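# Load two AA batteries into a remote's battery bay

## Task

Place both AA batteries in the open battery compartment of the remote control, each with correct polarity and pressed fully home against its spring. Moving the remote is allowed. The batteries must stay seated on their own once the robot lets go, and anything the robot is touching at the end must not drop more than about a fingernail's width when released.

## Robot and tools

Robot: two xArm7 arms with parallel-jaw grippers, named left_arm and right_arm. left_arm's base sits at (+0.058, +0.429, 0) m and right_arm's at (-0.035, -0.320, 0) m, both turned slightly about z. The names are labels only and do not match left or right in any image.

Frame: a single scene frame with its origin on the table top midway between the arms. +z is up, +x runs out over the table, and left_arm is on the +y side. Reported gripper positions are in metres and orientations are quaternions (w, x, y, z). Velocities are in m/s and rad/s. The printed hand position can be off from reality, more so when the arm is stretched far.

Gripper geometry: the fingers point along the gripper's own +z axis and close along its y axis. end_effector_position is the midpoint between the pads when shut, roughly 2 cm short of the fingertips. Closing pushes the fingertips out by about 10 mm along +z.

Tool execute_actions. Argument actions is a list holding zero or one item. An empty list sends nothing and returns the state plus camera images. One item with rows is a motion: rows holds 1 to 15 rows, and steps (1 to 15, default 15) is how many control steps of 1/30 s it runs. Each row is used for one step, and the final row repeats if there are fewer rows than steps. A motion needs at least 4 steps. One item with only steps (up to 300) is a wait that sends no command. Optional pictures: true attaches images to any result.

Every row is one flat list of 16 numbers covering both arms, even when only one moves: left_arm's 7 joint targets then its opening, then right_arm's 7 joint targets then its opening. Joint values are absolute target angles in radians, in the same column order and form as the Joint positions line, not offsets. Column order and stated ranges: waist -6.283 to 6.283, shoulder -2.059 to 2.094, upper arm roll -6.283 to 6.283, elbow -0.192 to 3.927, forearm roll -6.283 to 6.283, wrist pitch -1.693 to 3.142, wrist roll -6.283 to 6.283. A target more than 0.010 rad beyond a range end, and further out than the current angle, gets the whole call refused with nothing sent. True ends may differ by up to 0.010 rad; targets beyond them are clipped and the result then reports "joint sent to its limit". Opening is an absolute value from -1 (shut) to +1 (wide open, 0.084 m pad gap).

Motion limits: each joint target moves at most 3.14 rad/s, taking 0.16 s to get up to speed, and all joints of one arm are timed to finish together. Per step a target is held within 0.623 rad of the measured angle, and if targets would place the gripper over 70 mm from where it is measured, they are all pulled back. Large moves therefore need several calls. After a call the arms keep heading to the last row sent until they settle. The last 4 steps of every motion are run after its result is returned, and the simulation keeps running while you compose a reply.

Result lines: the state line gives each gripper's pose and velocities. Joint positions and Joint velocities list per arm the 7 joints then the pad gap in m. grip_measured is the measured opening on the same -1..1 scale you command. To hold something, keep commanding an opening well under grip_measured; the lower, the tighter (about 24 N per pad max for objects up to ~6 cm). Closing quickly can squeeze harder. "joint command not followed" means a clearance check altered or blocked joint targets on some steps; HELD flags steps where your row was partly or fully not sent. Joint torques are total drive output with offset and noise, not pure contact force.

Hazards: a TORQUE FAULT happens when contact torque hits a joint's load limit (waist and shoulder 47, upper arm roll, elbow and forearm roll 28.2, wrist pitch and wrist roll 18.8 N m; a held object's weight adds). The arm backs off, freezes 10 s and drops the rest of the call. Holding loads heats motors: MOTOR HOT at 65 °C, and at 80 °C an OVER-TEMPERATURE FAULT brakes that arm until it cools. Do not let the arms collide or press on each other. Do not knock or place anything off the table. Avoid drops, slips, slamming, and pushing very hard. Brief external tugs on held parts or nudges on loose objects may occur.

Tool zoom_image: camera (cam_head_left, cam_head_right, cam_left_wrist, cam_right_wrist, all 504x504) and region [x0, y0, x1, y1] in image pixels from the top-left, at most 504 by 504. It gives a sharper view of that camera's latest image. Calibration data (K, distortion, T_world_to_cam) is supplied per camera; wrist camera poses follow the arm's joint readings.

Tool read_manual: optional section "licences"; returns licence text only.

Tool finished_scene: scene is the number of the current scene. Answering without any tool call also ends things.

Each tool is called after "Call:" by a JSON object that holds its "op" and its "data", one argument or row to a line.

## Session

Call:
{"op": "execute_actions", "data": {
  "actions": []
}}

Scene clock: 0.00 s of 5800.00 s.
left_arm: end_effector_position=(+0.5771, +0.5255, +0.1687) grip_measured=+1.00 end_effector_quat_wxyz=(+0.105, -0.281, +0.892, -0.339) end_effector_velocity=(-0.000, +0.001, -0.000) end_effector_angular_velocity=(-0.001, +0.001, +0.002) | right_arm: end_effector_position=(+0.3580, -0.3814, +0.2469) grip_measured=+1.00 end_effector_quat_wxyz=(-0.001, +0.997, -0.078, -0.004) end_effector_velocity=(+0.000, +0.000, +0.000) end_effector_angular_velocity=(+0.000, -0.001, +0.000)
Joint positions: left_arm=[ 0.005  0.229  0.503  1.068 -1.023  1.035 -2.669  0.084] | right_arm=[-0.002 -0.248 -0.001  0.914  0.001  1.17  -0.001  0.084]
Joint velocities: left_arm=[ 0.001 -0.     0.    -0.001 -0.     0.    -0.    -0.   ] | right_arm=[ 0.001 -0.    -0.     0.     0.     0.     0.    -0.   ]
Joint torques (N m, as the arm reports them, + toward a larger angle): no reading
Motor temperatures (°C, as the motors report them): left_arm=[36 35 39 35 40 35 39] | right_arm=[36 38 38 39 40 40 42]
camera_calibration (this result's frames):
cam_left_wrist: T_world_to_cam=[[-0.437969, 0.610862, -0.659569, 0.0740551], [0.820852, 0.570908, -0.0163171, -0.700636], [0.366586, -0.548555, -0.751467, 0.334131], [0, 0, 0, 1]] pos_world=[0.485064, 0.53805, 0.288501]
cam_right_wrist: T_world_to_cam=[[-0.169871, -0.985366, 0.0140633, -0.288118], [-0.985462, 0.169812, -0.0052456, 0.485869], [0.00278071, -0.0147499, -0.999887, 0.373283], [0, 0, 0, 1]] pos_world=[0.428825, -0.360902, 0.379841]

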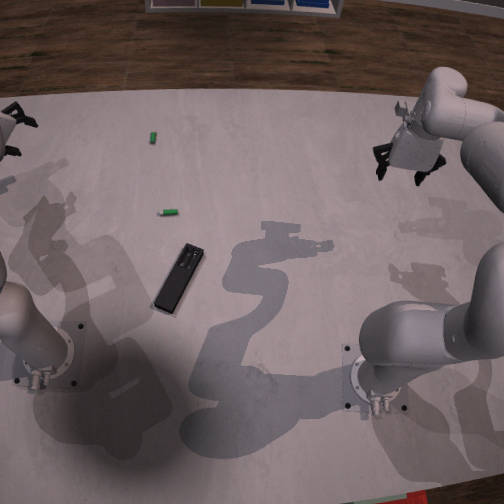

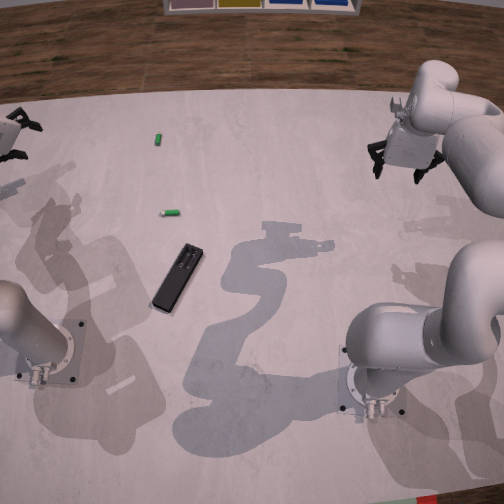

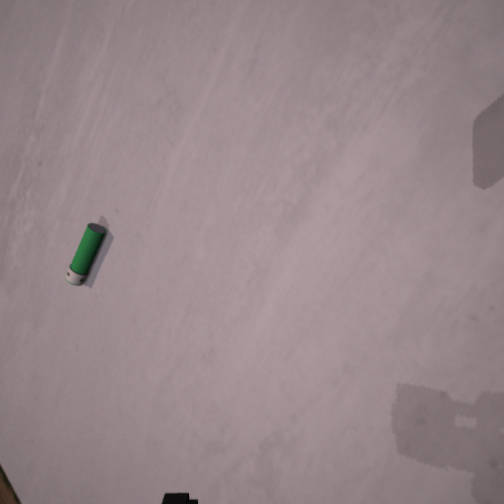

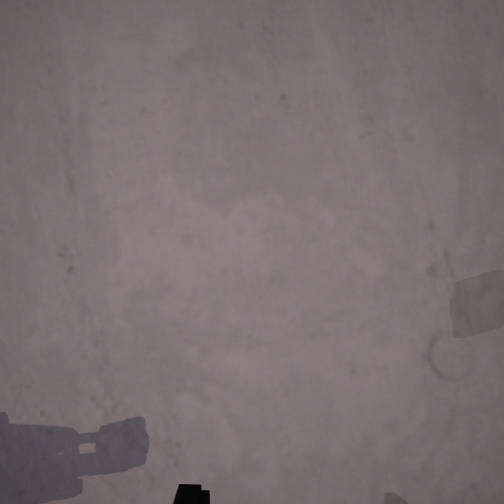

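Call:
{"op": "zoom_image", "data": {
  "camera": "cam_head_left",
  "region": [120, 120, 240, 330]
}}

Call:
{"op": "zoom_image", "data": {
  "camera": "cam_head_right",
  "region": [120, 120, 240, 330]
}}

Region (120, 120, 240, 330) of cam_head_left's 504x504 image, scaled by 2.400, with more detail than that image has; it fills the left 288 columns of this view, and the rest is white.

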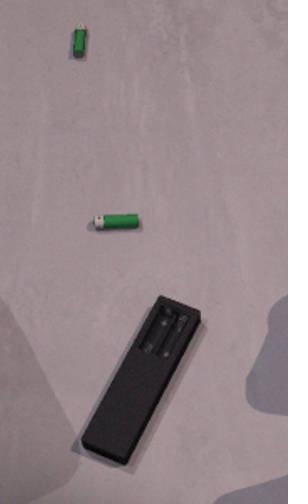

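Region (120, 120, 240, 330) of cam_head_right's 504x504 image, scaled by 2.400, with more detail than that image has; it fills the left 288 columns of this view, and the rest is white.

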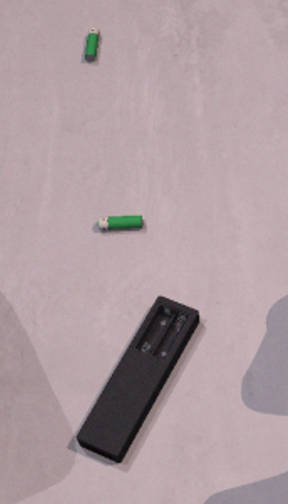

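Call:
{"op": "execute_actions", "data": {
  "actions": [
    {"rows":[[-0.3052,0.8182,0,2.0023,0,1.1841,-0.348,1,1.2871,0.293,0,1.198,0,0.905,-1.5439,1]],"steps":15}
  ]
}}

Call:
{"op": "execute_actions", "data": {
  "actions": [
    {"rows":[[-0.3052,0.8182,0,2.0023,0,1.1841,-0.348,1,1.2871,0.293,0,1.198,0,0.905,-1.5439,1]],"steps":15}
  ],
  "pictures": true
}}

Scene clock: 6.17 s of 5800.00 s.
left_arm: end_effector_position=(+0.6195, +0.3762, +0.1201) grip_measured=+1.00 end_effector_quat_wxyz=(+0.034, +0.143, +0.960, -0.240) end_effector_velocity=(+0.135, -0.487, -0.095) end_effector_angular_velocity=(+0.832, -0.648, -3.219) | right_arm: end_effector_position=(+0.4185, -0.2371, +0.2036) grip_measured=+1.00 end_effector_quat_wxyz=(-0.000, +0.967, +0.256, -0.003) end_effector_velocity=(+0.045, +0.563, -0.136) end_effector_angular_velocity=(+0.003, +0.014, +2.318)
Joint positions: left_arm=[-0.125  0.478  0.292  1.38  -0.71   1.098 -2.356  0.084] | right_arm=[ 0.334 -0.003 -0.001  1.042  0.001  1.051 -0.338  0.084]
Joint velocities: left_arm=[-0.438  0.808 -0.709  1.273  1.279  0.206  1.278 -0.   ] | right_arm=[ 1.156  0.617  0.027  0.309  0.001 -0.293 -1.135 -0.   ]
Joint torques (N m, as the arm reports them, + toward a larger angle): left_arm=[ -1.58 -23.16   2.48  11.77   0.44  -0.2    0.37] | right_arm=[  1.23 -19.7    0.04  11.65   0.48  -1.75  -0.25]
Motor temperatures (°C, as the motors report them): left_arm=[36 35 40 36 40 35 39] | right_arm=[36 39 38 40 40 40 42]
Steps of this call (steps 1 to 90: nothing new was sent; then 2.80 s passed at rest; steps 91 to 101: the first 11 steps of this action). Readings (joint positions):
91: left_arm=[0.005 0.230 0.503 1.068 -1.022 1.035 -2.668] | right_arm=[-0.001 -0.248 -0.001 0.915 0.001 1.170 -0.001]
92: left_arm=[0.003 0.235 0.500 1.074 -1.015 1.036 -2.660] | right_arm=[0.005 -0.243 -0.003 0.918 0.001 1.167 -0.009]
94: left_arm=[-0.016 0.283 0.469 1.130 -0.959 1.047 -2.605] | right_arm=[0.061 -0.194 -0.011 0.948 0.000 1.141 -0.070]
98: left_arm=[-0.081 0.396 0.362 1.261 -0.829 1.077 -2.474] | right_arm=[0.219 -0.072 -0.002 1.007 0.001 1.084 -0.224]
101: the state above

Scene clock: 6.67 s of 5800.00 s.
left_arm: end_effector_position=(+0.6843, +0.2074, +0.1182) grip_measured=+1.00 end_effector_quat_wxyz=(+0.007, +0.905, +0.425, -0.016) end_effector_velocity=(+0.049, -0.069, +0.015) end_effector_angular_velocity=(+0.180, -0.284, -3.477) | right_arm: end_effector_position=(+0.3379, +0.0220, +0.1587) grip_measured=+1.00 end_effector_quat_wxyz=(-0.000, +0.673, +0.740, -0.001) end_effector_velocity=(-0.305, +0.421, -0.069) end_effector_angular_velocity=(+0.007, -0.004, +2.425)
Joint positions: left_arm=[-0.297  0.797  0.016  1.963 -0.047  1.178 -1.186  0.084] | right_arm=[ 0.893  0.188  0.001  1.143  0.     0.956 -0.923  0.084]
Joint velocities: left_arm=[-0.083  0.195 -0.142  0.362  0.436  0.054  3.119  0.   ] | right_arm=[ 1.023  0.268 -0.003  0.142 -0.    -0.133 -1.405 -0.   ]
Joint torques (N m, as the arm reports them, + toward a larger angle): left_arm=[  6.97 -27.85   3.52  11.14   0.29  -1.03   0.19] | right_arm=[ -0.54 -20.45  -0.65  11.39   0.49  -1.45  -0.64]
Motor temperatures (°C, as the motors report them): left_arm=[36 35 40 36 40 35 39] | right_arm=[36 39 38 40 40 40 42]
Steps of this call (steps 1 to 4: the last 4 steps of your previous action; steps 5 to 15: the first 11 steps of this action). Readings (joint positions):
5: left_arm=[-0.195 0.608 0.179 1.615 -0.457 1.131 -2.099] | right_arm=[0.525 0.082 0.000 1.087 0.000 1.009 -0.528]
6: left_arm=[-0.208 0.633 0.157 1.663 -0.401 1.137 -2.033] | right_arm=[0.563 0.096 0.001 1.094 0.000 1.002 -0.566]
8: left_arm=[-0.235 0.682 0.115 1.753 -0.295 1.149 -1.884] | right_arm=[0.638 0.121 0.001 1.107 0.000 0.990 -0.641]
12: left_arm=[-0.280 0.765 0.043 1.905 -0.116 1.170 -1.499] | right_arm=[0.787 0.161 0.001 1.128 0.000 0.970 -0.793]
15: the state above
camera_calibration (this result's frames):
cam_left_wrist: T_world_to_cam=[[0.774502, -0.632555, 0.00449644, -0.368275], [-0.632466, -0.774225, 0.0236958, 0.660921], [-0.0115077, -0.0211963, -0.999709, 0.261141], [0, 0, 0, 1]] pos_world=[0.706246, 0.284283, 0.24706]
cam_right_wrist: T_world_to_cam=[[0.996834, 0.0783901, 0.0133055, -0.310283], [0.0785546, -0.996834, -0.0123237, 0.0643035], [0.0122974, 0.0133298, -0.999836, 0.287205], [0, 0, 0, 1]] pos_world=[0.300717, 0.0845946, 0.292078]

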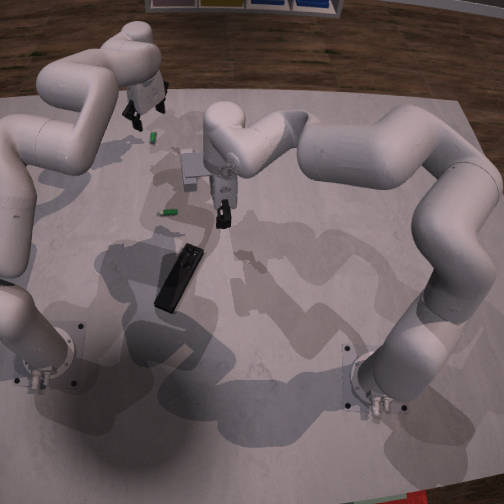

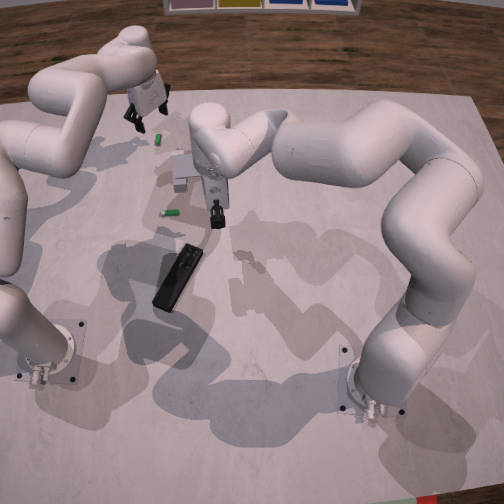

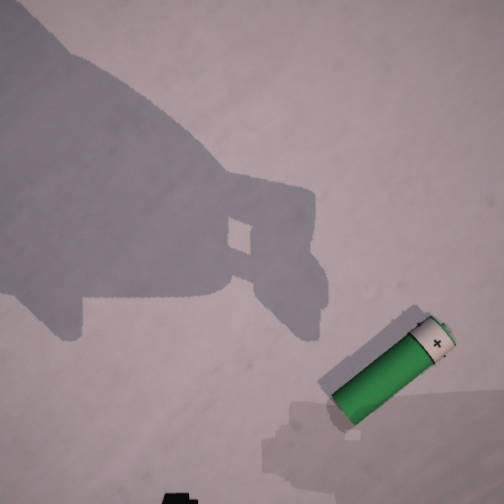

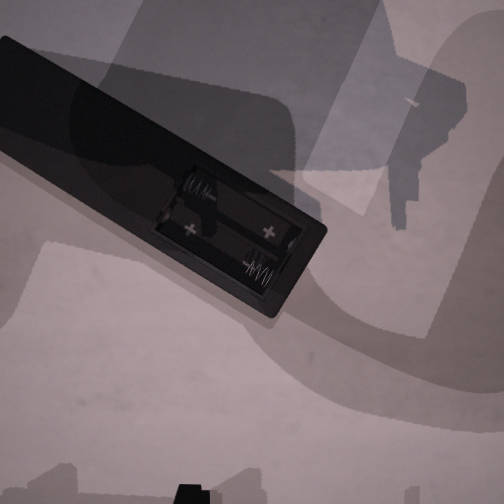

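Call:
{"op": "execute_actions", "data": {
  "actions": [
    {"rows":[[-0.3052,0.8182,0,2.0023,0,1.1841,-0.348,1,1.2690,0.29,0,1.19,0,0.90,-1.554,1]],"steps":15}
  ],
  "pictures": true
}}

Scene clock: 7.40 s of 5800.00 s.
left_arm: end_effector_position=(+0.6899, +0.2001, +0.1201) grip_measured=+1.00 end_effector_quat_wxyz=(-0.000, +1.000, +0.001, +0.000) end_effector_velocity=(-0.000, -0.001, +0.000) end_effector_angular_velocity=(-0.001, +0.000, -0.004) | right_arm: end_effector_position=(+0.1971, +0.1525, +0.1294) grip_measured=+1.00 end_effector_quat_wxyz=(+0.000, +0.235, +0.972, +0.000) end_effector_velocity=(-0.036, +0.016, -0.003) end_effector_angular_velocity=(-0.001, +0.015, +0.072)
Joint positions: left_arm=[-0.305  0.818  0.     2.002 -0.     1.184 -0.348  0.084] | right_arm=[ 1.267  0.289 -0.001  1.19  -0.     0.9   -1.554  0.084]
Joint velocities: left_arm=[-0.001  0.    -0.001  0.    -0.001 -0.     0.002  0.   ] | right_arm=[ 0.029  0.005  0.043 -0.003  0.001  0.    -0.003 -0.   ]
Joint torques (N m, as the arm reports them, + toward a larger angle): left_arm=[ -1.83 -26.89   0.07  11.63   0.72  -1.03   0.09] | right_arm=[ -2.31 -21.55  -1.99  11.26   0.49  -1.66  -0.4 ]
Motor temperatures (°C, as the motors report them): left_arm=[36 35 40 36 40 35 39] | right_arm=[36 39 38 40 40 40 42]
Steps of this call (steps 1 to 4: the last 4 steps of your previous action; steps 5 to 11: the robot went on to your last target; steps 12 to 22: the first 11 steps of this action). Readings (joint positions):
12: left_arm=[-0.305 0.818 0.000 2.002 -0.000 1.184 -0.352] | right_arm=[1.274 0.289 0.005 1.195 0.000 0.907 -1.517]
13: left_arm=[-0.305 0.818 0.000 2.002 -0.000 1.184 -0.350] | right_arm=[1.282 0.291 0.009 1.194 0.000 0.904 -1.535]
15: left_arm=[-0.305 0.818 0.001 2.002 -0.000 1.184 -0.349] | right_arm=[1.275 0.290 0.006 1.190 0.000 0.901 -1.550]
19: left_arm=[-0.305 0.818 0.000 2.002 -0.000 1.184 -0.349] | right_arm=[1.264 0.289 -0.007 1.190 -0.000 0.900 -1.553]
22: the state above
camera_calibration (this result's frames):
cam_left_wrist: T_world_to_cam=[[0.0100632, -0.999938, 0.00468917, 0.223673], [-0.99989, -0.0101134, -0.0108102, 0.763444], [0.010857, -0.00457987, -0.999931, 0.244186], [0, 0, 0, 1]] pos_world=[0.758458, 0.232499, 0.251373]
cam_right_wrist: T_world_to_cam=[[0.470436, 0.882295, 0.0156973, -0.198948], [0.882426, -0.470279, -0.0127439, -0.0335653], [-0.00386173, 0.0198469, -0.999796, 0.260136], [0, 0, 0, 1]] pos_world=[0.124216, 0.154583, 0.262778]

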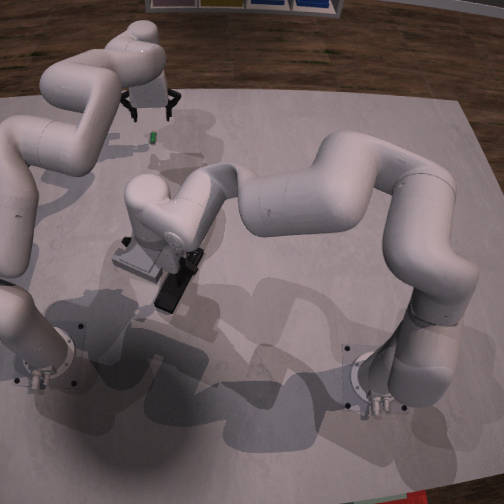

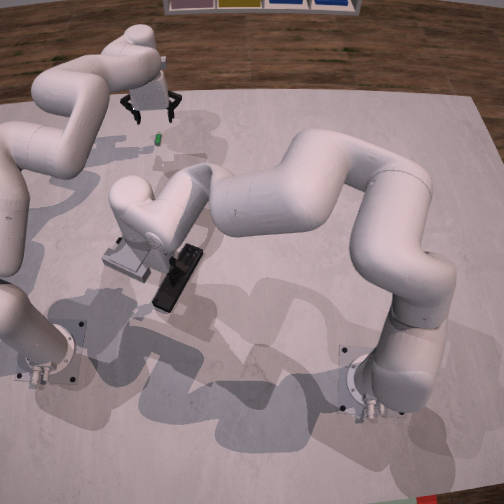

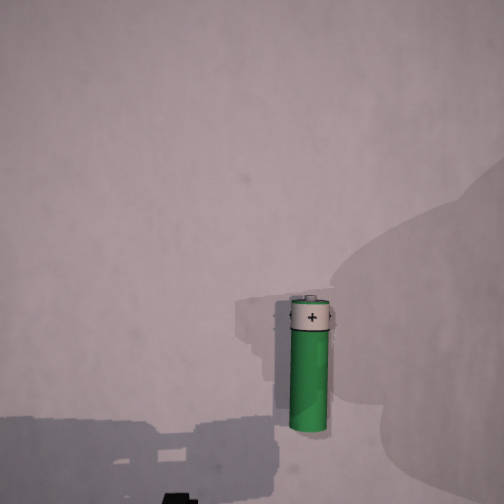

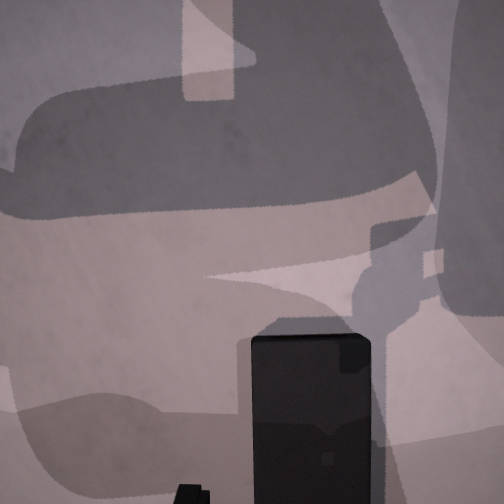

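Call:
{"op": "execute_actions", "data": {
  "actions": [
    {"rows":[[-0.2802,0.9924,0,2.1350,0,1.1426,-0.3077,0.4,1.2814,0.3762,0,1.1230,0,0.7468,-1.5416,1],[-0.2802,0.9924,0,2.1350,0,1.1426,-0.3077,-0.2,1.2814,0.3762,0,1.1230,0,0.7468,-1.5416,1],[-0.2802,0.9924,0,2.1350,0,1.1426,-0.3077,-0.2,1.2814,0.3762,0,1.1230,0,0.7468,-1.5416,1],[-0.2802,0.9924,0,2.1350,0,1.1426,-0.3077,-0.2,1.2814,0.3762,0,1.1230,0,0.7468,-1.5416,1],[-0.2802,0.9924,0,2.1350,0,1.1426,-0.3077,-0.2,1.2814,0.3762,0,1.1230,0,0.7468,-1.5416,1],[-0.2802,0.9924,0,2.1350,0,1.1426,-0.3077,-0.2,1.2814,0.3762,0,1.1230,0,0.7468,-1.5416,1],[-0.2802,0.9924,0,2.1350,0,1.1426,-0.3077,-0.2,1.2814,0.3762,0,1.1230,0,0.7468,-1.5416,1],[-0.2802,1.0160,0,2.1270,0,1.1110,-0.3077,-0.2,1.2814,0.4200,0,1.1162,0,0.6962,-1.5416,1],[-0.2802,1.0160,0,2.1270,0,1.1110,-0.3077,-0.2,1.2814,0.4200,0,1.1162,0,0.6962,-1.5416,1],[-0.2802,1.0396,0,2.1194,0,1.0798,-0.3077,-0.2,1.2814,0.4641,0,1.1094,0,0.6453,-1.5416,1]],"steps":15}
  ],
  "pictures": true
}}

Scene clock: 9.53 s of 5800.00 s.
left_arm: end_effector_position=(+0.7162, +0.2107, +0.0395) grip_measured=-0.21 end_effector_quat_wxyz=(-0.001, +1.000, -0.006, -0.001) end_effector_velocity=(+0.080, -0.083, -0.090) end_effector_angular_velocity=(-0.151, -0.337, -0.068) | right_arm: end_effector_position=(+0.1896, +0.1558, +0.0531) grip_measured=+1.00 end_effector_quat_wxyz=(+0.001, +0.233, +0.972, +0.006) end_effector_velocity=(+0.043, +0.050, -0.276) end_effector_angular_velocity=(+0.156, -0.082, -0.030)
Joint positions: left_arm=[-0.279  1.02   0.001  2.125  0.     1.107 -0.308  0.035] | right_arm=[ 1.282  0.415  0.     1.121  0.     0.695 -1.542  0.084]
Joint velocities: left_arm=[-0.042  0.216 -0.043  0.044 -0.001 -0.539  0.003  0.   ] | right_arm=[-0.011  0.637 -0.02  -0.018  0.    -0.83   0.001 -0.   ]
Joint torques (N m, as the arm reports them, + toward a larger angle): left_arm=[ -1.66 -21.12   0.37   7.97   0.79  -0.38   0.13] | right_arm=[  1.1  -11.12   0.12   4.53   0.33  -0.35  -0.37]
Motor temperatures (°C, as the motors report them): left_arm=[36 35 40 36 40 35 39] | right_arm=[36 39 38 40 40 40 42]
Steps of this call (steps 1 to 4: the last 4 steps of your previous action; steps 5 to 15: the robot went on to your last target; steps 16 to 53: nothing new was sent; steps 54 to 64: the first 11 steps of this action). Readings (joint positions):
54: left_arm=[-0.305 0.818 -0.000 2.003 -0.000 1.184 -0.348] | right_arm=[1.269 0.290 -0.000 1.190 -0.000 0.900 -1.554]
55: left_arm=[-0.304 0.824 -0.000 2.009 -0.000 1.182 -0.346] | right_arm=[1.269 0.293 -0.000 1.188 0.000 0.892 -1.553]
57: left_arm=[-0.297 0.878 -0.003 2.064 -0.000 1.166 -0.331] | right_arm=[1.274 0.321 -0.001 1.168 0.000 0.828 -1.548]
61: left_arm=[-0.278 1.002 0.003 2.121 0.000 1.145 -0.309] | right_arm=[1.282 0.384 0.002 1.114 -0.000 0.753 -1.542]
64: the state above
camera_calibration (this result's frames):
cam_left_wrist: T_world_to_cam=[[-0.00347463, -0.999989, 0.00320297, 0.244154], [-0.999947, 0.00344347, -0.00968081, 0.786142], [0.00966967, -0.00323644, -0.999948, 0.163943], [0, 0, 0, 1]] pos_world=[0.785364, 0.241975, 0.170763]
cam_right_wrist: T_world_to_cam=[[0.467393, 0.883654, 0.0264519, -0.197297], [0.88405, -0.467194, -0.0136474, -0.0271311], [0.000298623, 0.0297635, -0.999557, 0.181418], [0, 0, 0, 1]] pos_world=[0.116147, 0.156267, 0.186187]

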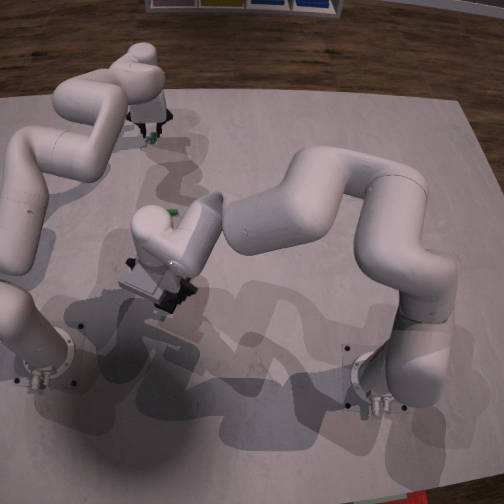

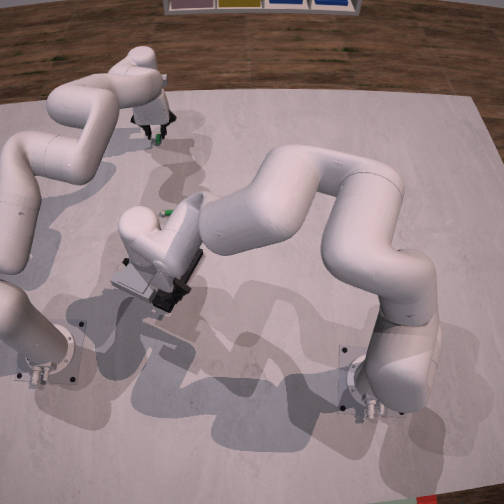

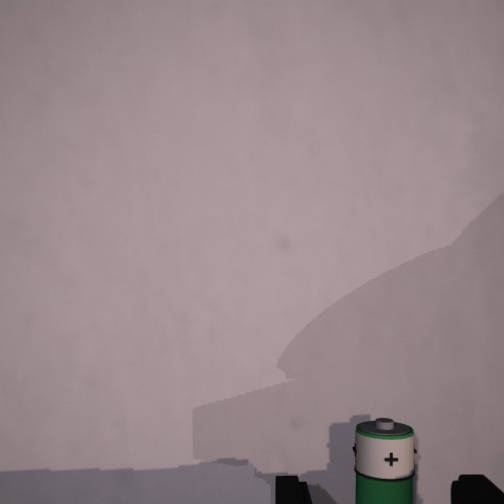

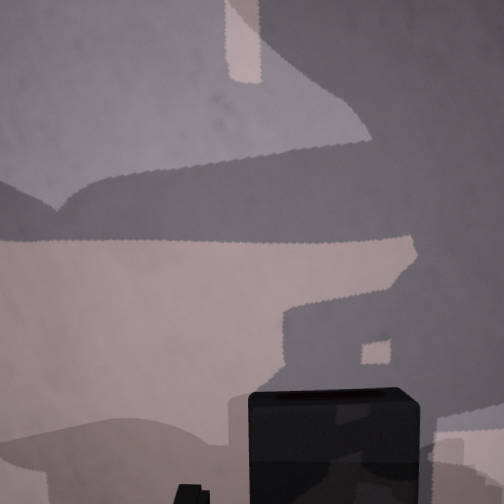

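Call:
{"op": "execute_actions", "data": {
  "actions": [
    {"rows":[[-0.2802,1.0396,0,2.1194,0,1.0798,-0.3077,-0.2,1.2814,0.4641,0,1.1094,0,0.6453,-1.5416,0.8],[-0.2802,1.0396,0,2.1194,0,1.0798,-0.3077,-0.2,1.2814,0.4641,0,1.1094,0,0.6453,-1.5416,0.6],[-0.2802,1.0396,0,2.1194,0,1.0798,-0.3077,-0.3,1.2814,0.4641,0,1.1094,0,0.6453,-1.5416,0.5],[-0.2802,1.0396,0,2.1194,0,1.0798,-0.3077,-0.4,1.2814,0.4641,0,1.1094,0,0.6453,-1.5416,0.4],[-0.2802,1.0396,0,2.1194,0,1.0798,-0.3077,-0.5,1.2814,0.4641,0,1.1094,0,0.6453,-1.5416,0.3],[-0.2802,1.0396,0,2.1194,0,1.0798,-0.3077,-0.57,1.2814,0.4641,0,1.1094,0,0.6453,-1.5416,0.2],[-0.2802,1.0396,0,2.1194,0,1.0798,-0.3077,-0.63,1.2814,0.4641,0,1.1094,0,0.6453,-1.5416,0.13],[-0.2802,1.0396,0,2.1194,0,1.0798,-0.3077,-0.69,1.2814,0.4641,0,1.1094,0,0.6453,-1.5416,0.06],[-0.2802,1.0396,0,2.1194,0,1.0798,-0.3077,-0.76,1.2814,0.4641,0,1.1094,0,0.6453,-1.5416,-0.05],[-0.2802,1.0396,0,2.1194,0,1.0798,-0.3077,-0.85,1.2814,0.4641,0,1.1094,0,0.6453,-1.5416,-0.2],[-0.2802,1.0396,0,2.1194,0,1.0798,-0.3077,-0.9,1.2814,0.4641,0,1.1094,0,0.6453,-1.5416,-0.3]],"steps":15}
  ],
  "pictures": true
}}

Scene clock: 10.27 s of 5800.00 s.
left_arm: end_effector_position=(+0.7159, +0.2090, +0.0257) grip_measured=-0.69 end_effector_quat_wxyz=(+0.000, +1.000, -0.007, +0.000) end_effector_velocity=(-0.000, +0.000, -0.000) end_effector_angular_velocity=(+0.001, +0.000, +0.000) | right_arm: end_effector_position=(+0.1879, +0.1520, +0.0272) grip_measured=+0.09 end_effector_quat_wxyz=(+0.000, +0.233, +0.972, +0.000) end_effector_velocity=(+0.001, +0.000, +0.001) end_effector_angular_velocity=(+0.001, -0.002, +0.000)
Joint positions: left_arm=[-0.28   1.039 -0.     2.119 -0.     1.08  -0.308  0.014] | right_arm=[ 1.281  0.464  0.     1.11   0.     0.645 -1.542  0.048]
Joint velocities: left_arm=[-0.     0.     0.    -0.     0.001  0.    -0.001 -0.   ] | right_arm=[-0.001 -0.001 -0.     0.002 -0.002  0.    -0.001 -0.   ]
Joint torques (N m, as the arm reports them, + toward a larger angle): left_arm=[ -1.56 -28.34  -0.05  11.41   0.52  -0.98   0.22] | right_arm=[  0.41 -22.68  -0.53   9.69   0.53  -1.65  -0.36]
Motor temperatures (°C, as the motors report them): left_arm=[36 35 40 37 40 35 39] | right_arm=[36 39 38 40 40 40 42]
Steps of this call (steps 1 to 4: the last 4 steps of your previous action; steps 5 to 11: the robot went on to your last target; steps 12 to 22: the first 11 steps of this action). Readings (joint positions):
12: left_arm=[-0.280 1.039 0.000 2.119 0.000 1.080 -0.308] | right_arm=[1.281 0.463 -0.000 1.110 0.000 0.645 -1.542]
13: left_arm=[-0.280 1.039 -0.000 2.119 0.000 1.080 -0.308] | right_arm=[1.281 0.463 -0.000 1.110 0.000 0.645 -1.542]
15: left_arm=[-0.280 1.039 -0.000 2.119 -0.000 1.080 -0.308] | right_arm=[1.281 0.464 -0.000 1.109 -0.000 0.645 -1.542]
19: left_arm=[-0.280 1.039 -0.000 2.119 -0.000 1.080 -0.308] | right_arm=[1.281 0.464 0.000 1.109 0.000 0.645 -1.542]
22: the state above
camera_calibration (this result's frames):
cam_left_wrist: T_world_to_cam=[[-0.00573483, -0.999972, 0.00481578, 0.244033], [-0.999923, 0.00568139, -0.0110393, 0.785281], [0.0110117, -0.00487871, -0.999927, 0.149477], [0, 0, 0, 1]] pos_world=[0.784974, 0.240294, 0.15696]
cam_right_wrist: T_world_to_cam=[[0.467638, 0.883784, 0.0154926, -0.192204], [0.883909, -0.467475, -0.0131064, -0.0277188], [-0.00434087, 0.0198231, -0.999794, 0.15799], [0, 0, 0, 1]] pos_world=[0.115069, 0.153777, 0.160572]

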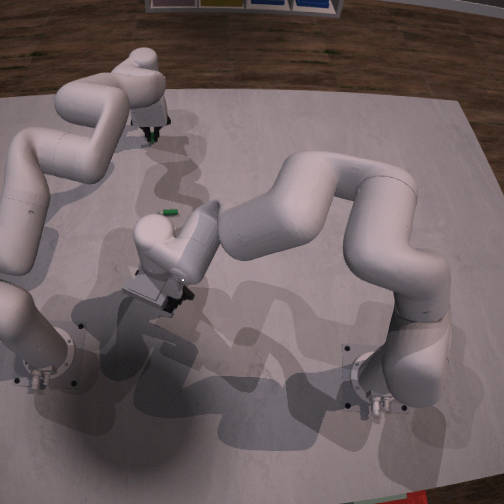

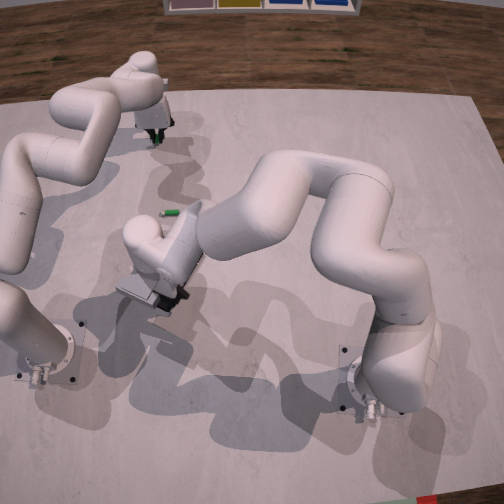

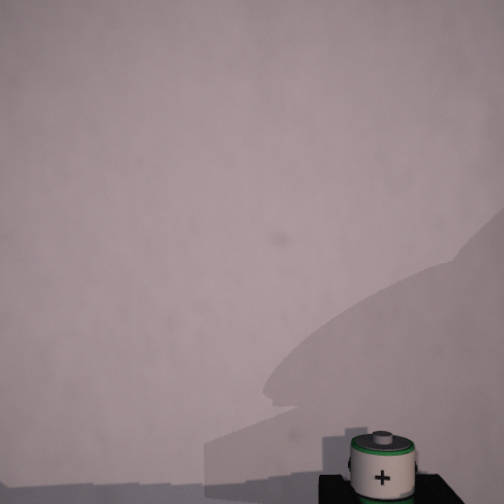

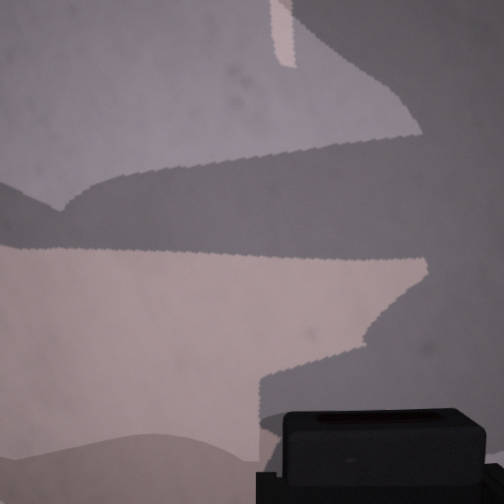

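Call:
{"op": "execute_actions", "data": {
  "actions": []
}}

Scene clock: 11.37 s of 5800.00 s.
left_arm: end_effector_position=(+0.7159, +0.2090, +0.0256) grip_measured=-0.69 end_effector_quat_wxyz=(+0.000, +1.000, -0.007, +0.000) end_effector_velocity=(+0.000, +0.001, -0.000) end_effector_angular_velocity=(+0.001, +0.001, -0.000) | right_arm: end_effector_position=(+0.1879, +0.1519, +0.0271) grip_measured=+0.09 end_effector_quat_wxyz=(+0.000, +0.233, +0.972, +0.000) end_effector_velocity=(+0.001, -0.001, +0.000) end_effector_angular_velocity=(-0.000, +0.000, -0.002)
Joint positions: left_arm=[-0.28   1.04  -0.     2.119 -0.     1.08  -0.308  0.014] | right_arm=[ 1.281  0.464  0.     1.109  0.     0.645 -1.542  0.048]
Joint velocities: left_arm=[ 0.001  0.    -0.    -0.     0.001  0.     0.001 -0.   ] | right_arm=[-0.002 -0.    -0.    -0.001  0.    -0.     0.     0.   ]
Joint torques (N m, as the arm reports them, + toward a larger angle): left_arm=[ -2.05 -27.95  -0.06  11.42   0.76  -1.     0.21] | right_arm=[  0.29 -22.14  -0.5    9.39   0.55  -1.43  -0.38]
Motor temperatures (°C, as the motors report them): left_arm=[36 35 40 37 40 35 39] | right_arm=[36 39 38 40 40 40 42]
Kept back: nothing.
Steps of this call (steps 1 to 4: the last 4 steps of your previous action; steps 5 to 15: the robot went on to your last target; steps 16 to 33: nothing new was sent). Readings (joint positions):
1: left_arm=[-0.280 1.039 -0.000 2.119 -0.000 1.080 -0.308] | right_arm=[1.281 0.464 0.000 1.110 0.000 0.645 -1.542]
2: left_arm=[-0.280 1.039 -0.000 2.119 -0.000 1.080 -0.308] | right_arm=[1.281 0.464 0.000 1.110 0.000 0.645 -1.542]
4: left_arm=[-0.280 1.039 -0.000 2.119 -0.000 1.080 -0.308] | right_arm=[1.281 0.464 0.000 1.110 0.000 0.645 -1.542]
8: left_arm=[-0.280 1.039 -0.000 2.119 -0.000 1.080 -0.308] | right_arm=[1.281 0.464 0.000 1.110 0.000 0.645 -1.542]
33: the state above
All arms were judged still, so your last target was given up. Only a new action makes them travel on or press farther. Fingers that are still opening or closing keep moving.
camera_calibration (this result's frames):
cam_left_wrist: T_world_to_cam=[[-0.00571581, -0.999972, 0.00476699, 0.244047], [-0.999924, 0.00566342, -0.0109324, 0.785257], [0.0109051, -0.00482911, -0.999929, 0.149476], [0, 0, 0, 1]] pos_world=[0.784963, 0.240315, 0.156886]
cam_right_wrist: T_world_to_cam=[[0.467642, 0.883786, 0.0152694, -0.192128], [0.883907, -0.46748, -0.0130943, -0.0277224], [-0.00443445, 0.0196201, -0.999798, 0.157951], [0, 0, 0, 1]] pos_world=[0.115052, 0.153741, 0.160489]

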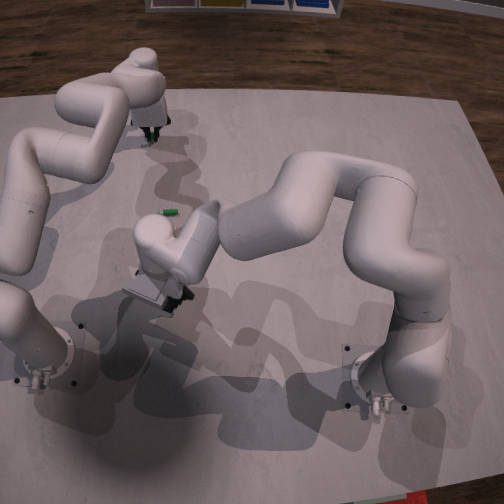

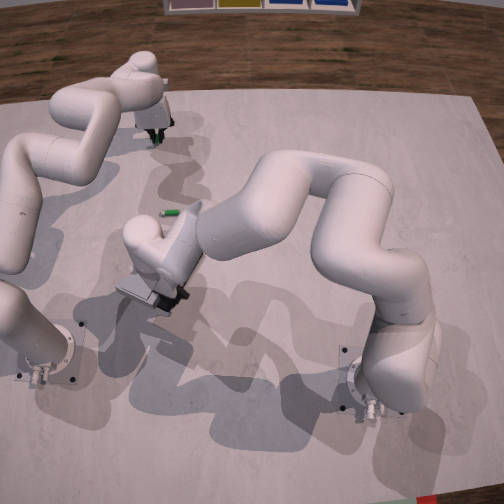

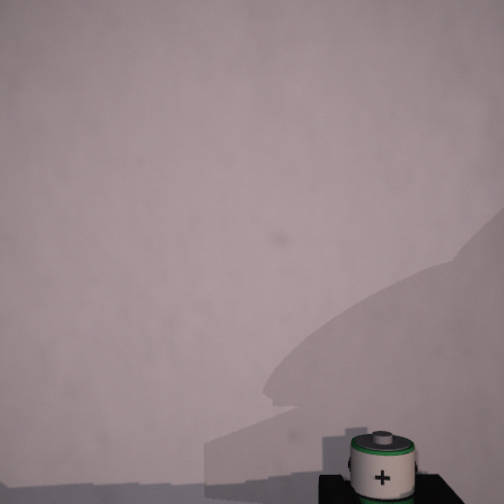

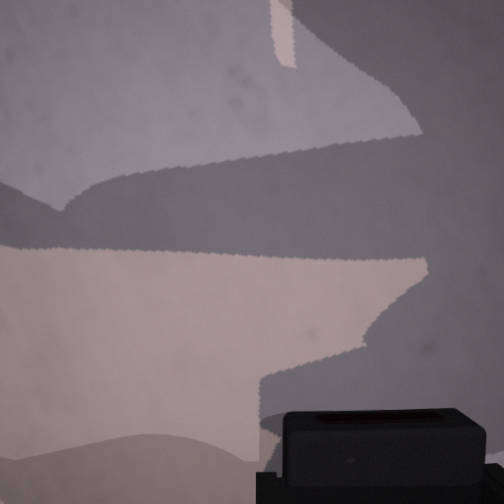

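Call:
{"op": "execute_actions", "data": {
  "actions": [
    {"rows":[[-0.2802,1.037,0,2.1198,0,1.083,-0.3077,-0.9,1.2814,0.455,0,1.111,0,0.655,-1.5416,-0.3],[-0.2802,1.034,0,2.1202,0,1.0865,-0.3077,-0.9,1.2814,0.445,0,1.1125,0,0.667,-1.5416,-0.3],[-0.2802,1.031,0,2.1206,0,1.090,-0.3077,-0.9,1.2814,0.432,0,1.1145,0,0.682,-1.5416,-0.3],[-0.2802,1.0298,0,2.1208,0,1.091,-0.3077,-0.9,1.2814,0.418,0,1.1165,0,0.698,-1.5416,-0.3],[-0.2802,1.0298,0,2.1208,0,1.091,-0.5,-0.9,1.2814,0.405,0,1.1185,0,0.713,-1.5416,-0.3],[-0.2802,1.0298,0,2.1208,0,1.091,-0.8,-0.9,1.2814,0.392,0,1.1205,0,0.728,-1.5416,-0.3],[-0.2802,1.0298,0,2.1208,0,1.091,-1.1,-0.9,1.2814,0.382,0,1.122,0,0.740,-1.5416,-0.3],[-0.2802,1.0298,0,2.1208,0,1.091,-1.4,-0.9,1.2814,0.3762,0,1.123,0,0.7468,-1.5416,-0.3],[-0.2802,1.0298,0,2.1208,0,1.091,-1.7,-0.9,1.24,0.384,0,1.136,0,0.7517,-1.69,-0.3],[-0.2802,1.0298,0,2.1208,0,1.091,-2.0,-0.9,1.18,0.396,0,1.155,0,0.7587,-1.91,-0.3],[-0.2802,1.0298,0,2.1208,0,1.091,-2.3,-0.9,1.12,0.408,0,1.174,0,0.7657,-2.13,-0.3],[-0.2802,1.0298,0,2.1208,0,1.091,-2.6,-0.9,1.06,0.420,0,1.193,0,0.7727,-2.35,-0.3],[-0.2802,1.0298,0,2.1208,0,1.091,-2.9,-0.9,1.0,0.432,0,1.212,0,0.7797,-2.57,-0.3],[-0.2802,1.0298,0,2.1208,0,1.091,-3.1416,-0.9,0.94,0.444,0,1.231,0,0.7867,-2.79,-0.3],[-0.2802,1.0298,0,2.1208,0,1.091,-3.1416,-0.9,0.88,0.456,0,1.250,0,0.7937,-3.0,-0.3]],"steps":15}
  ]
}}

Call:
{"op": "execute_actions", "data": {
  "actions": [
    {"rows":[[-0.2802,1.0298,0,2.1208,0,1.091,-3.1416,-0.9,0.82,0.468,0,1.269,0,0.8007,-3.22,-0.3],[-0.2802,1.0298,0,2.1208,0,1.091,-3.1416,-0.9,0.76,0.480,0,1.288,0,0.8077,-3.44,-0.3],[-0.2802,1.0298,0,2.1208,0,1.091,-3.1416,-0.9,0.70,0.492,0,1.307,0,0.8147,-3.66,-0.3],[-0.2802,1.033,0,2.1204,0,1.087,-3.1416,-0.9,0.64,0.504,0,1.326,0,0.8217,-3.88,-0.3],[-0.2802,1.036,0,2.120,0,1.0835,-3.1416,-0.9,0.58,0.516,0,1.345,0,0.8287,-4.10,-0.3],[-0.2802,1.0396,0,2.1194,0,1.0798,-3.1416,-0.9,0.52,0.528,0,1.364,0,0.8357,-4.32,-0.3],[-0.2802,1.0396,0,2.1194,0,1.0798,-3.1416,-0.9,0.47,0.537,0,1.379,0,0.8417,-4.50,-0.3],[-0.2802,1.0396,0,2.1194,0,1.0798,-3.1416,-0.9,0.439,0.5414,0,1.3878,0,0.8464,-4.605,-0.3]],"steps":15}
  ],
  "pictures": true
}}

Scene clock: 13.60 s of 5800.00 s.
left_arm: end_effector_position=(+0.7159, +0.2090, +0.0320) grip_measured=-0.69 end_effector_quat_wxyz=(+0.000, +0.989, +0.151, +0.000) end_effector_velocity=(-0.007, +0.002, -0.013) end_effector_angular_velocity=(+0.007, +0.024, +2.947) | right_arm: end_effector_position=(+0.1913, +0.1533, +0.0719) grip_measured=+0.09 end_effector_quat_wxyz=(+0.000, +0.220, +0.975, +0.003) end_effector_velocity=(+0.082, -0.030, +0.006) end_effector_angular_velocity=(-0.044, +0.039, +0.788)
Joint positions: left_arm=[-0.28   1.03  -0.     2.121  0.     1.091 -0.625  0.014] | right_arm=[ 1.274  0.377  0.002  1.13   0.     0.747 -1.573  0.048]
Joint velocities: left_arm=[-0.001  0.011  0.001 -0.01  -0.001  0.003 -2.947  0.   ] | right_arm=[-0.227  0.043  0.058  0.101 -0.     0.116 -0.961 -0.   ]
Joint torques (N m, as the arm reports them, + toward a larger angle): left_arm=[ -2.1  -28.75   0.01  11.42   0.65  -0.95  -0.35] | right_arm=[ -9.8  -17.61  -5.8    9.21   0.43  -1.25  -1.51]
Motor temperatures (°C, as the motors report them): left_arm=[36 36 40 37 40 35 39] | right_arm=[36 39 38 40 40 40 42]
Steps of this call (steps 1 to 56: nothing new was sent; steps 57 to 67: the first 11 steps of this action). Readings (joint positions):
57: left_arm=[-0.280 1.039 -0.000 2.119 -0.000 1.080 -0.308] | right_arm=[1.281 0.464 0.000 1.109 -0.000 0.646 -1.542]
58: left_arm=[-0.280 1.039 0.000 2.119 0.000 1.081 -0.308] | right_arm=[1.281 0.462 0.000 1.109 -0.000 0.650 -1.542]
60: left_arm=[-0.280 1.035 0.000 2.119 0.000 1.087 -0.308] | right_arm=[1.281 0.448 0.000 1.109 0.000 0.669 -1.542]
64: left_arm=[-0.280 1.029 0.000 2.122 0.000 1.091 -0.382] | right_arm=[1.281 0.395 -0.000 1.120 0.000 0.724 -1.542]
67: the state above

Scene clock: 14.10 s of 5800.00 s.
left_arm: end_effector_position=(+0.7160, +0.2090, +0.0284) grip_measured=-0.69 end_effector_quat_wxyz=(+0.000, +0.596, +0.803, +0.000) end_effector_velocity=(-0.007, +0.002, -0.036) end_effector_angular_velocity=(+0.007, +0.024, +3.130) | right_arm: end_effector_position=(+0.4014, +0.0217, +0.0698) grip_measured=+0.09 end_effector_quat_wxyz=(-0.000, +0.070, +0.998, -0.001) end_effector_velocity=(+0.378, -0.378, +0.002) end_effector_angular_velocity=(+0.001, -0.000, +0.403)
Joint positions: left_arm=[-0.28   1.035 -0.     2.12   0.     1.084 -2.187  0.014] | right_arm=[ 0.82   0.469 -0.003  1.269 -0.     0.801 -2.338  0.048]
Joint velocities: left_arm=[-0.001  0.047  0.    -0.015  0.001 -0.038 -3.132  0.   ] | right_arm=[-0.956  0.18  -0.001  0.295 -0.001  0.112 -1.359  0.   ]
Joint torques (N m, as the arm reports them, + toward a larger angle): left_arm=[ -1.81 -28.9   -0.17  11.68   0.54  -0.8    0.17] | right_arm=[  2.21 -24.69   0.27  11.31   0.48  -1.69  -0.17]
Motor temperatures (°C, as the motors report them): left_arm=[36 36 40 37 40 35 39] | right_arm=[36 39 38 40 40 40 42]
Steps of this call (steps 1 to 4: the last 4 steps of your previous action; steps 5 to 15: the first 11 steps of this action). Readings (joint positions):
5: left_arm=[-0.280 1.030 0.000 2.120 0.000 1.091 -1.141] | right_arm=[1.156 0.405 0.004 1.166 0.000 0.764 -1.884]
6: left_arm=[-0.280 1.030 0.000 2.121 0.000 1.091 -1.246] | right_arm=[1.122 0.411 0.001 1.176 0.000 0.767 -1.938]
8: left_arm=[-0.280 1.030 0.000 2.121 0.000 1.091 -1.455] | right_arm=[1.056 0.424 -0.002 1.196 -0.000 0.774 -2.038]
12: left_arm=[-0.280 1.031 -0.000 2.121 0.000 1.089 -1.873] | right_arm=[0.919 0.451 -0.002 1.238 -0.000 0.790 -2.211]
15: the state above
camera_calibration (this result's frames):
cam_left_wrist: T_world_to_cam=[[0.954456, 0.29831, 0.00503068, -0.714794], [0.298348, -0.954399, -0.0105672, 0.0564574], [0.00164898, 0.0115868, -0.999932, 0.155441], [0, 0, 0, 1]] pos_world=[0.665139, 0.265312, 0.159623]
cam_right_wrist: T_world_to_cam=[[0.154384, 0.987927, 0.0128896, -0.0539192], [0.987949, -0.154216, -0.0131825, -0.325265], [-0.0110356, 0.0147694, -0.99983, 0.206932], [0, 0, 0, 1]] pos_world=[0.331953, 0.0000509465, 0.203304]

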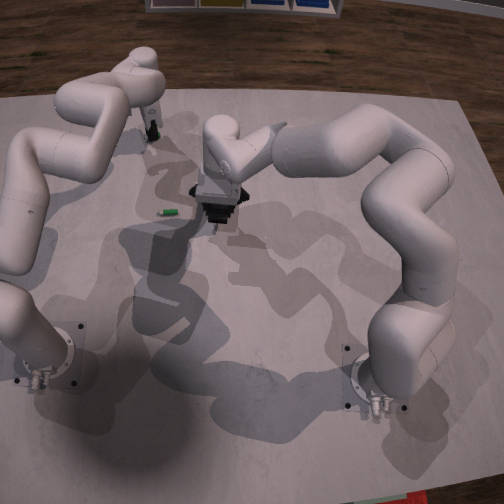

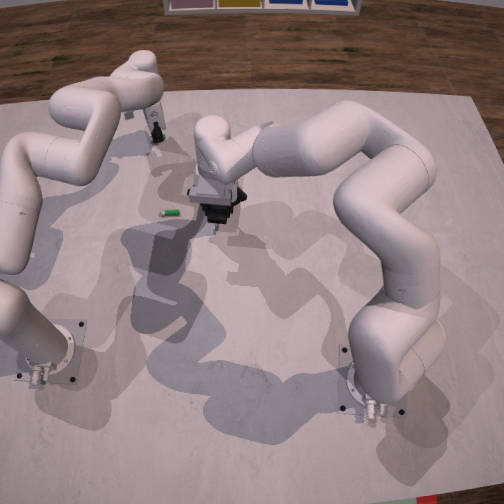

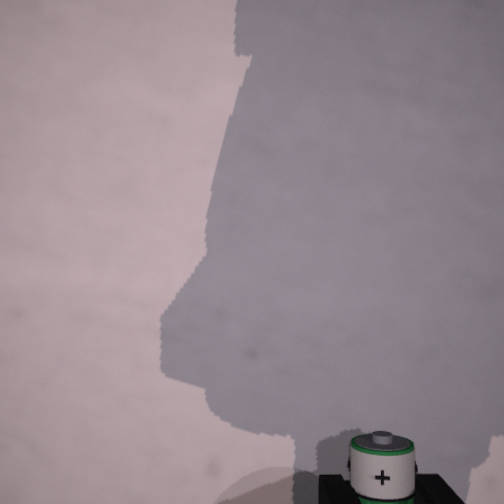

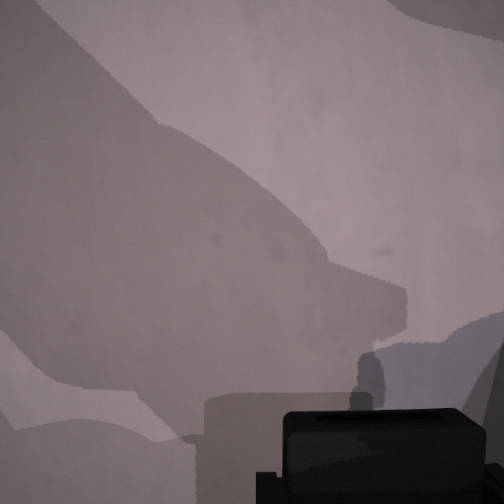

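Call:
{"op": "execute_actions", "data": {
  "actions": [
    {"steps":20}
  ],
  "pictures": true
}}

Scene clock: 14.77 s of 5800.00 s.
left_arm: end_effector_position=(+0.7160, +0.2090, +0.0257) grip_measured=-0.69 end_effector_quat_wxyz=(+0.000, +0.161, +0.987, -0.000) end_effector_velocity=(+0.000, -0.001, +0.000) end_effector_angular_velocity=(+0.000, -0.001, +0.003) | right_arm: end_effector_position=(+0.5189, -0.1513, +0.0706) grip_measured=+0.09 end_effector_quat_wxyz=(+0.000, -0.559, +0.829, +0.001) end_effector_velocity=(+0.008, -0.014, +0.000) end_effector_angular_velocity=(+0.007, -0.003, +3.101)
Joint positions: left_arm=[-0.28   1.039 -0.     2.12  -0.     1.08  -3.141  0.014] | right_arm=[ 0.446  0.54   0.002  1.386  0.     0.846 -4.033  0.048]
Joint velocities: left_arm=[-0.001  0.001  0.     0.001  0.001 -0.    -0.004  0.   ] | right_arm=[-0.037  0.009  0.011  0.015 -0.001  0.005 -3.128  0.   ]
Joint torques (N m, as the arm reports them, + toward a larger angle): left_arm=[ -1.28 -27.77  -0.03  10.92   0.58  -0.69   0.03] | right_arm=[  0.24 -26.2   -0.95  11.2    0.41  -1.8   -0.47]
Motor temperatures (°C, as the motors report them): left_arm=[36 36 40 37 40 35 39] | right_arm=[36 39 38 40 40 40 42]
Kept back: nothing.
Steps of this call (steps 1 to 4: the last 4 steps of your previous action; steps 5 to 20: the robot went on to your last target). Readings (joint positions):
1: left_arm=[-0.280 1.037 -0.000 2.120 -0.000 1.083 -2.292] | right_arm=[0.788 0.475 -0.003 1.279 -0.000 0.805 -2.385]
2: left_arm=[-0.280 1.038 -0.000 2.119 -0.000 1.082 -2.396] | right_arm=[0.757 0.481 -0.003 1.288 -0.000 0.809 -2.434]
4: left_arm=[-0.280 1.039 -0.000 2.119 -0.000 1.081 -2.606] | right_arm=[0.697 0.492 -0.003 1.307 -0.000 0.816 -2.544]
8: left_arm=[-0.280 1.039 -0.000 2.120 -0.000 1.080 -2.996] | right_arm=[0.588 0.513 -0.002 1.341 -0.000 0.829 -2.818]
20: the state above
camera_calibration (this result's frames):
cam_left_wrist: T_world_to_cam=[[0.308788, 0.951119, 0.004672, -0.388887], [0.951094, -0.308729, -0.0103601, -0.545885], [-0.00841134, 0.00764259, -0.999935, 0.160836], [0, 0, 0, 1]] pos_world=[0.640625, 0.200118, 0.156987]
cam_right_wrist: T_world_to_cam=[[-0.920973, 0.389297, 0.0159845, 0.566088], [0.389136, 0.921098, -0.0123412, 0.00527813], [-0.0195276, -0.0051458, -0.999796, 0.212944], [0, 0, 0, 1]] pos_world=[0.523456, -0.224142, 0.203917]

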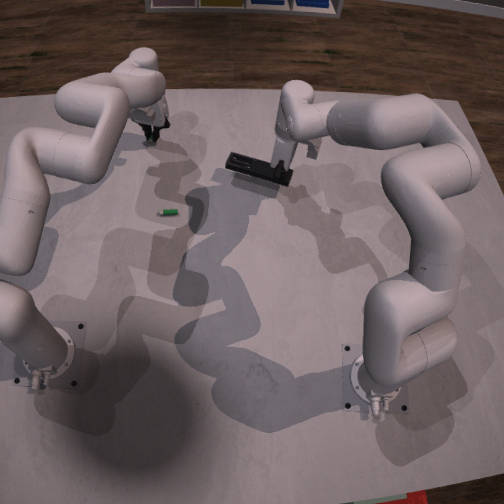

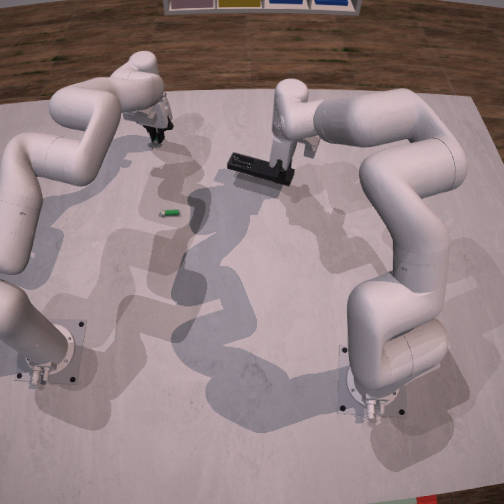

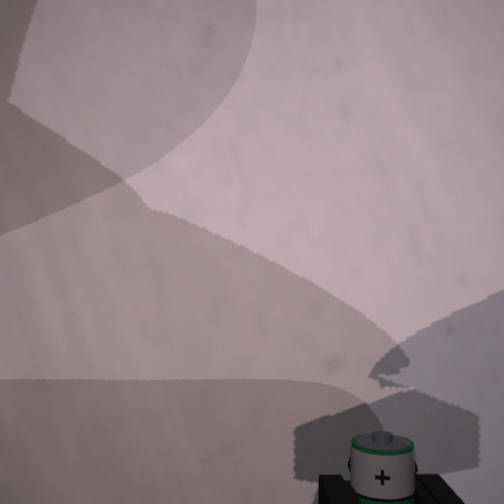

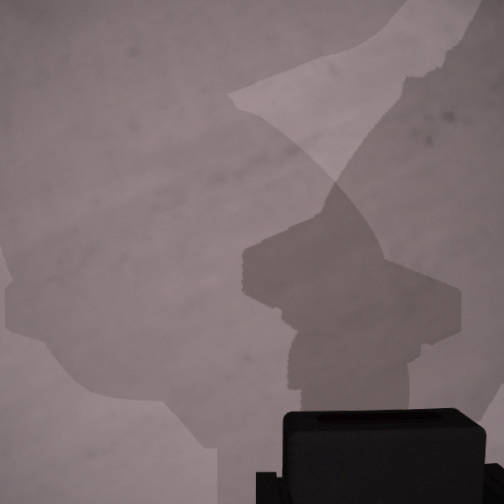

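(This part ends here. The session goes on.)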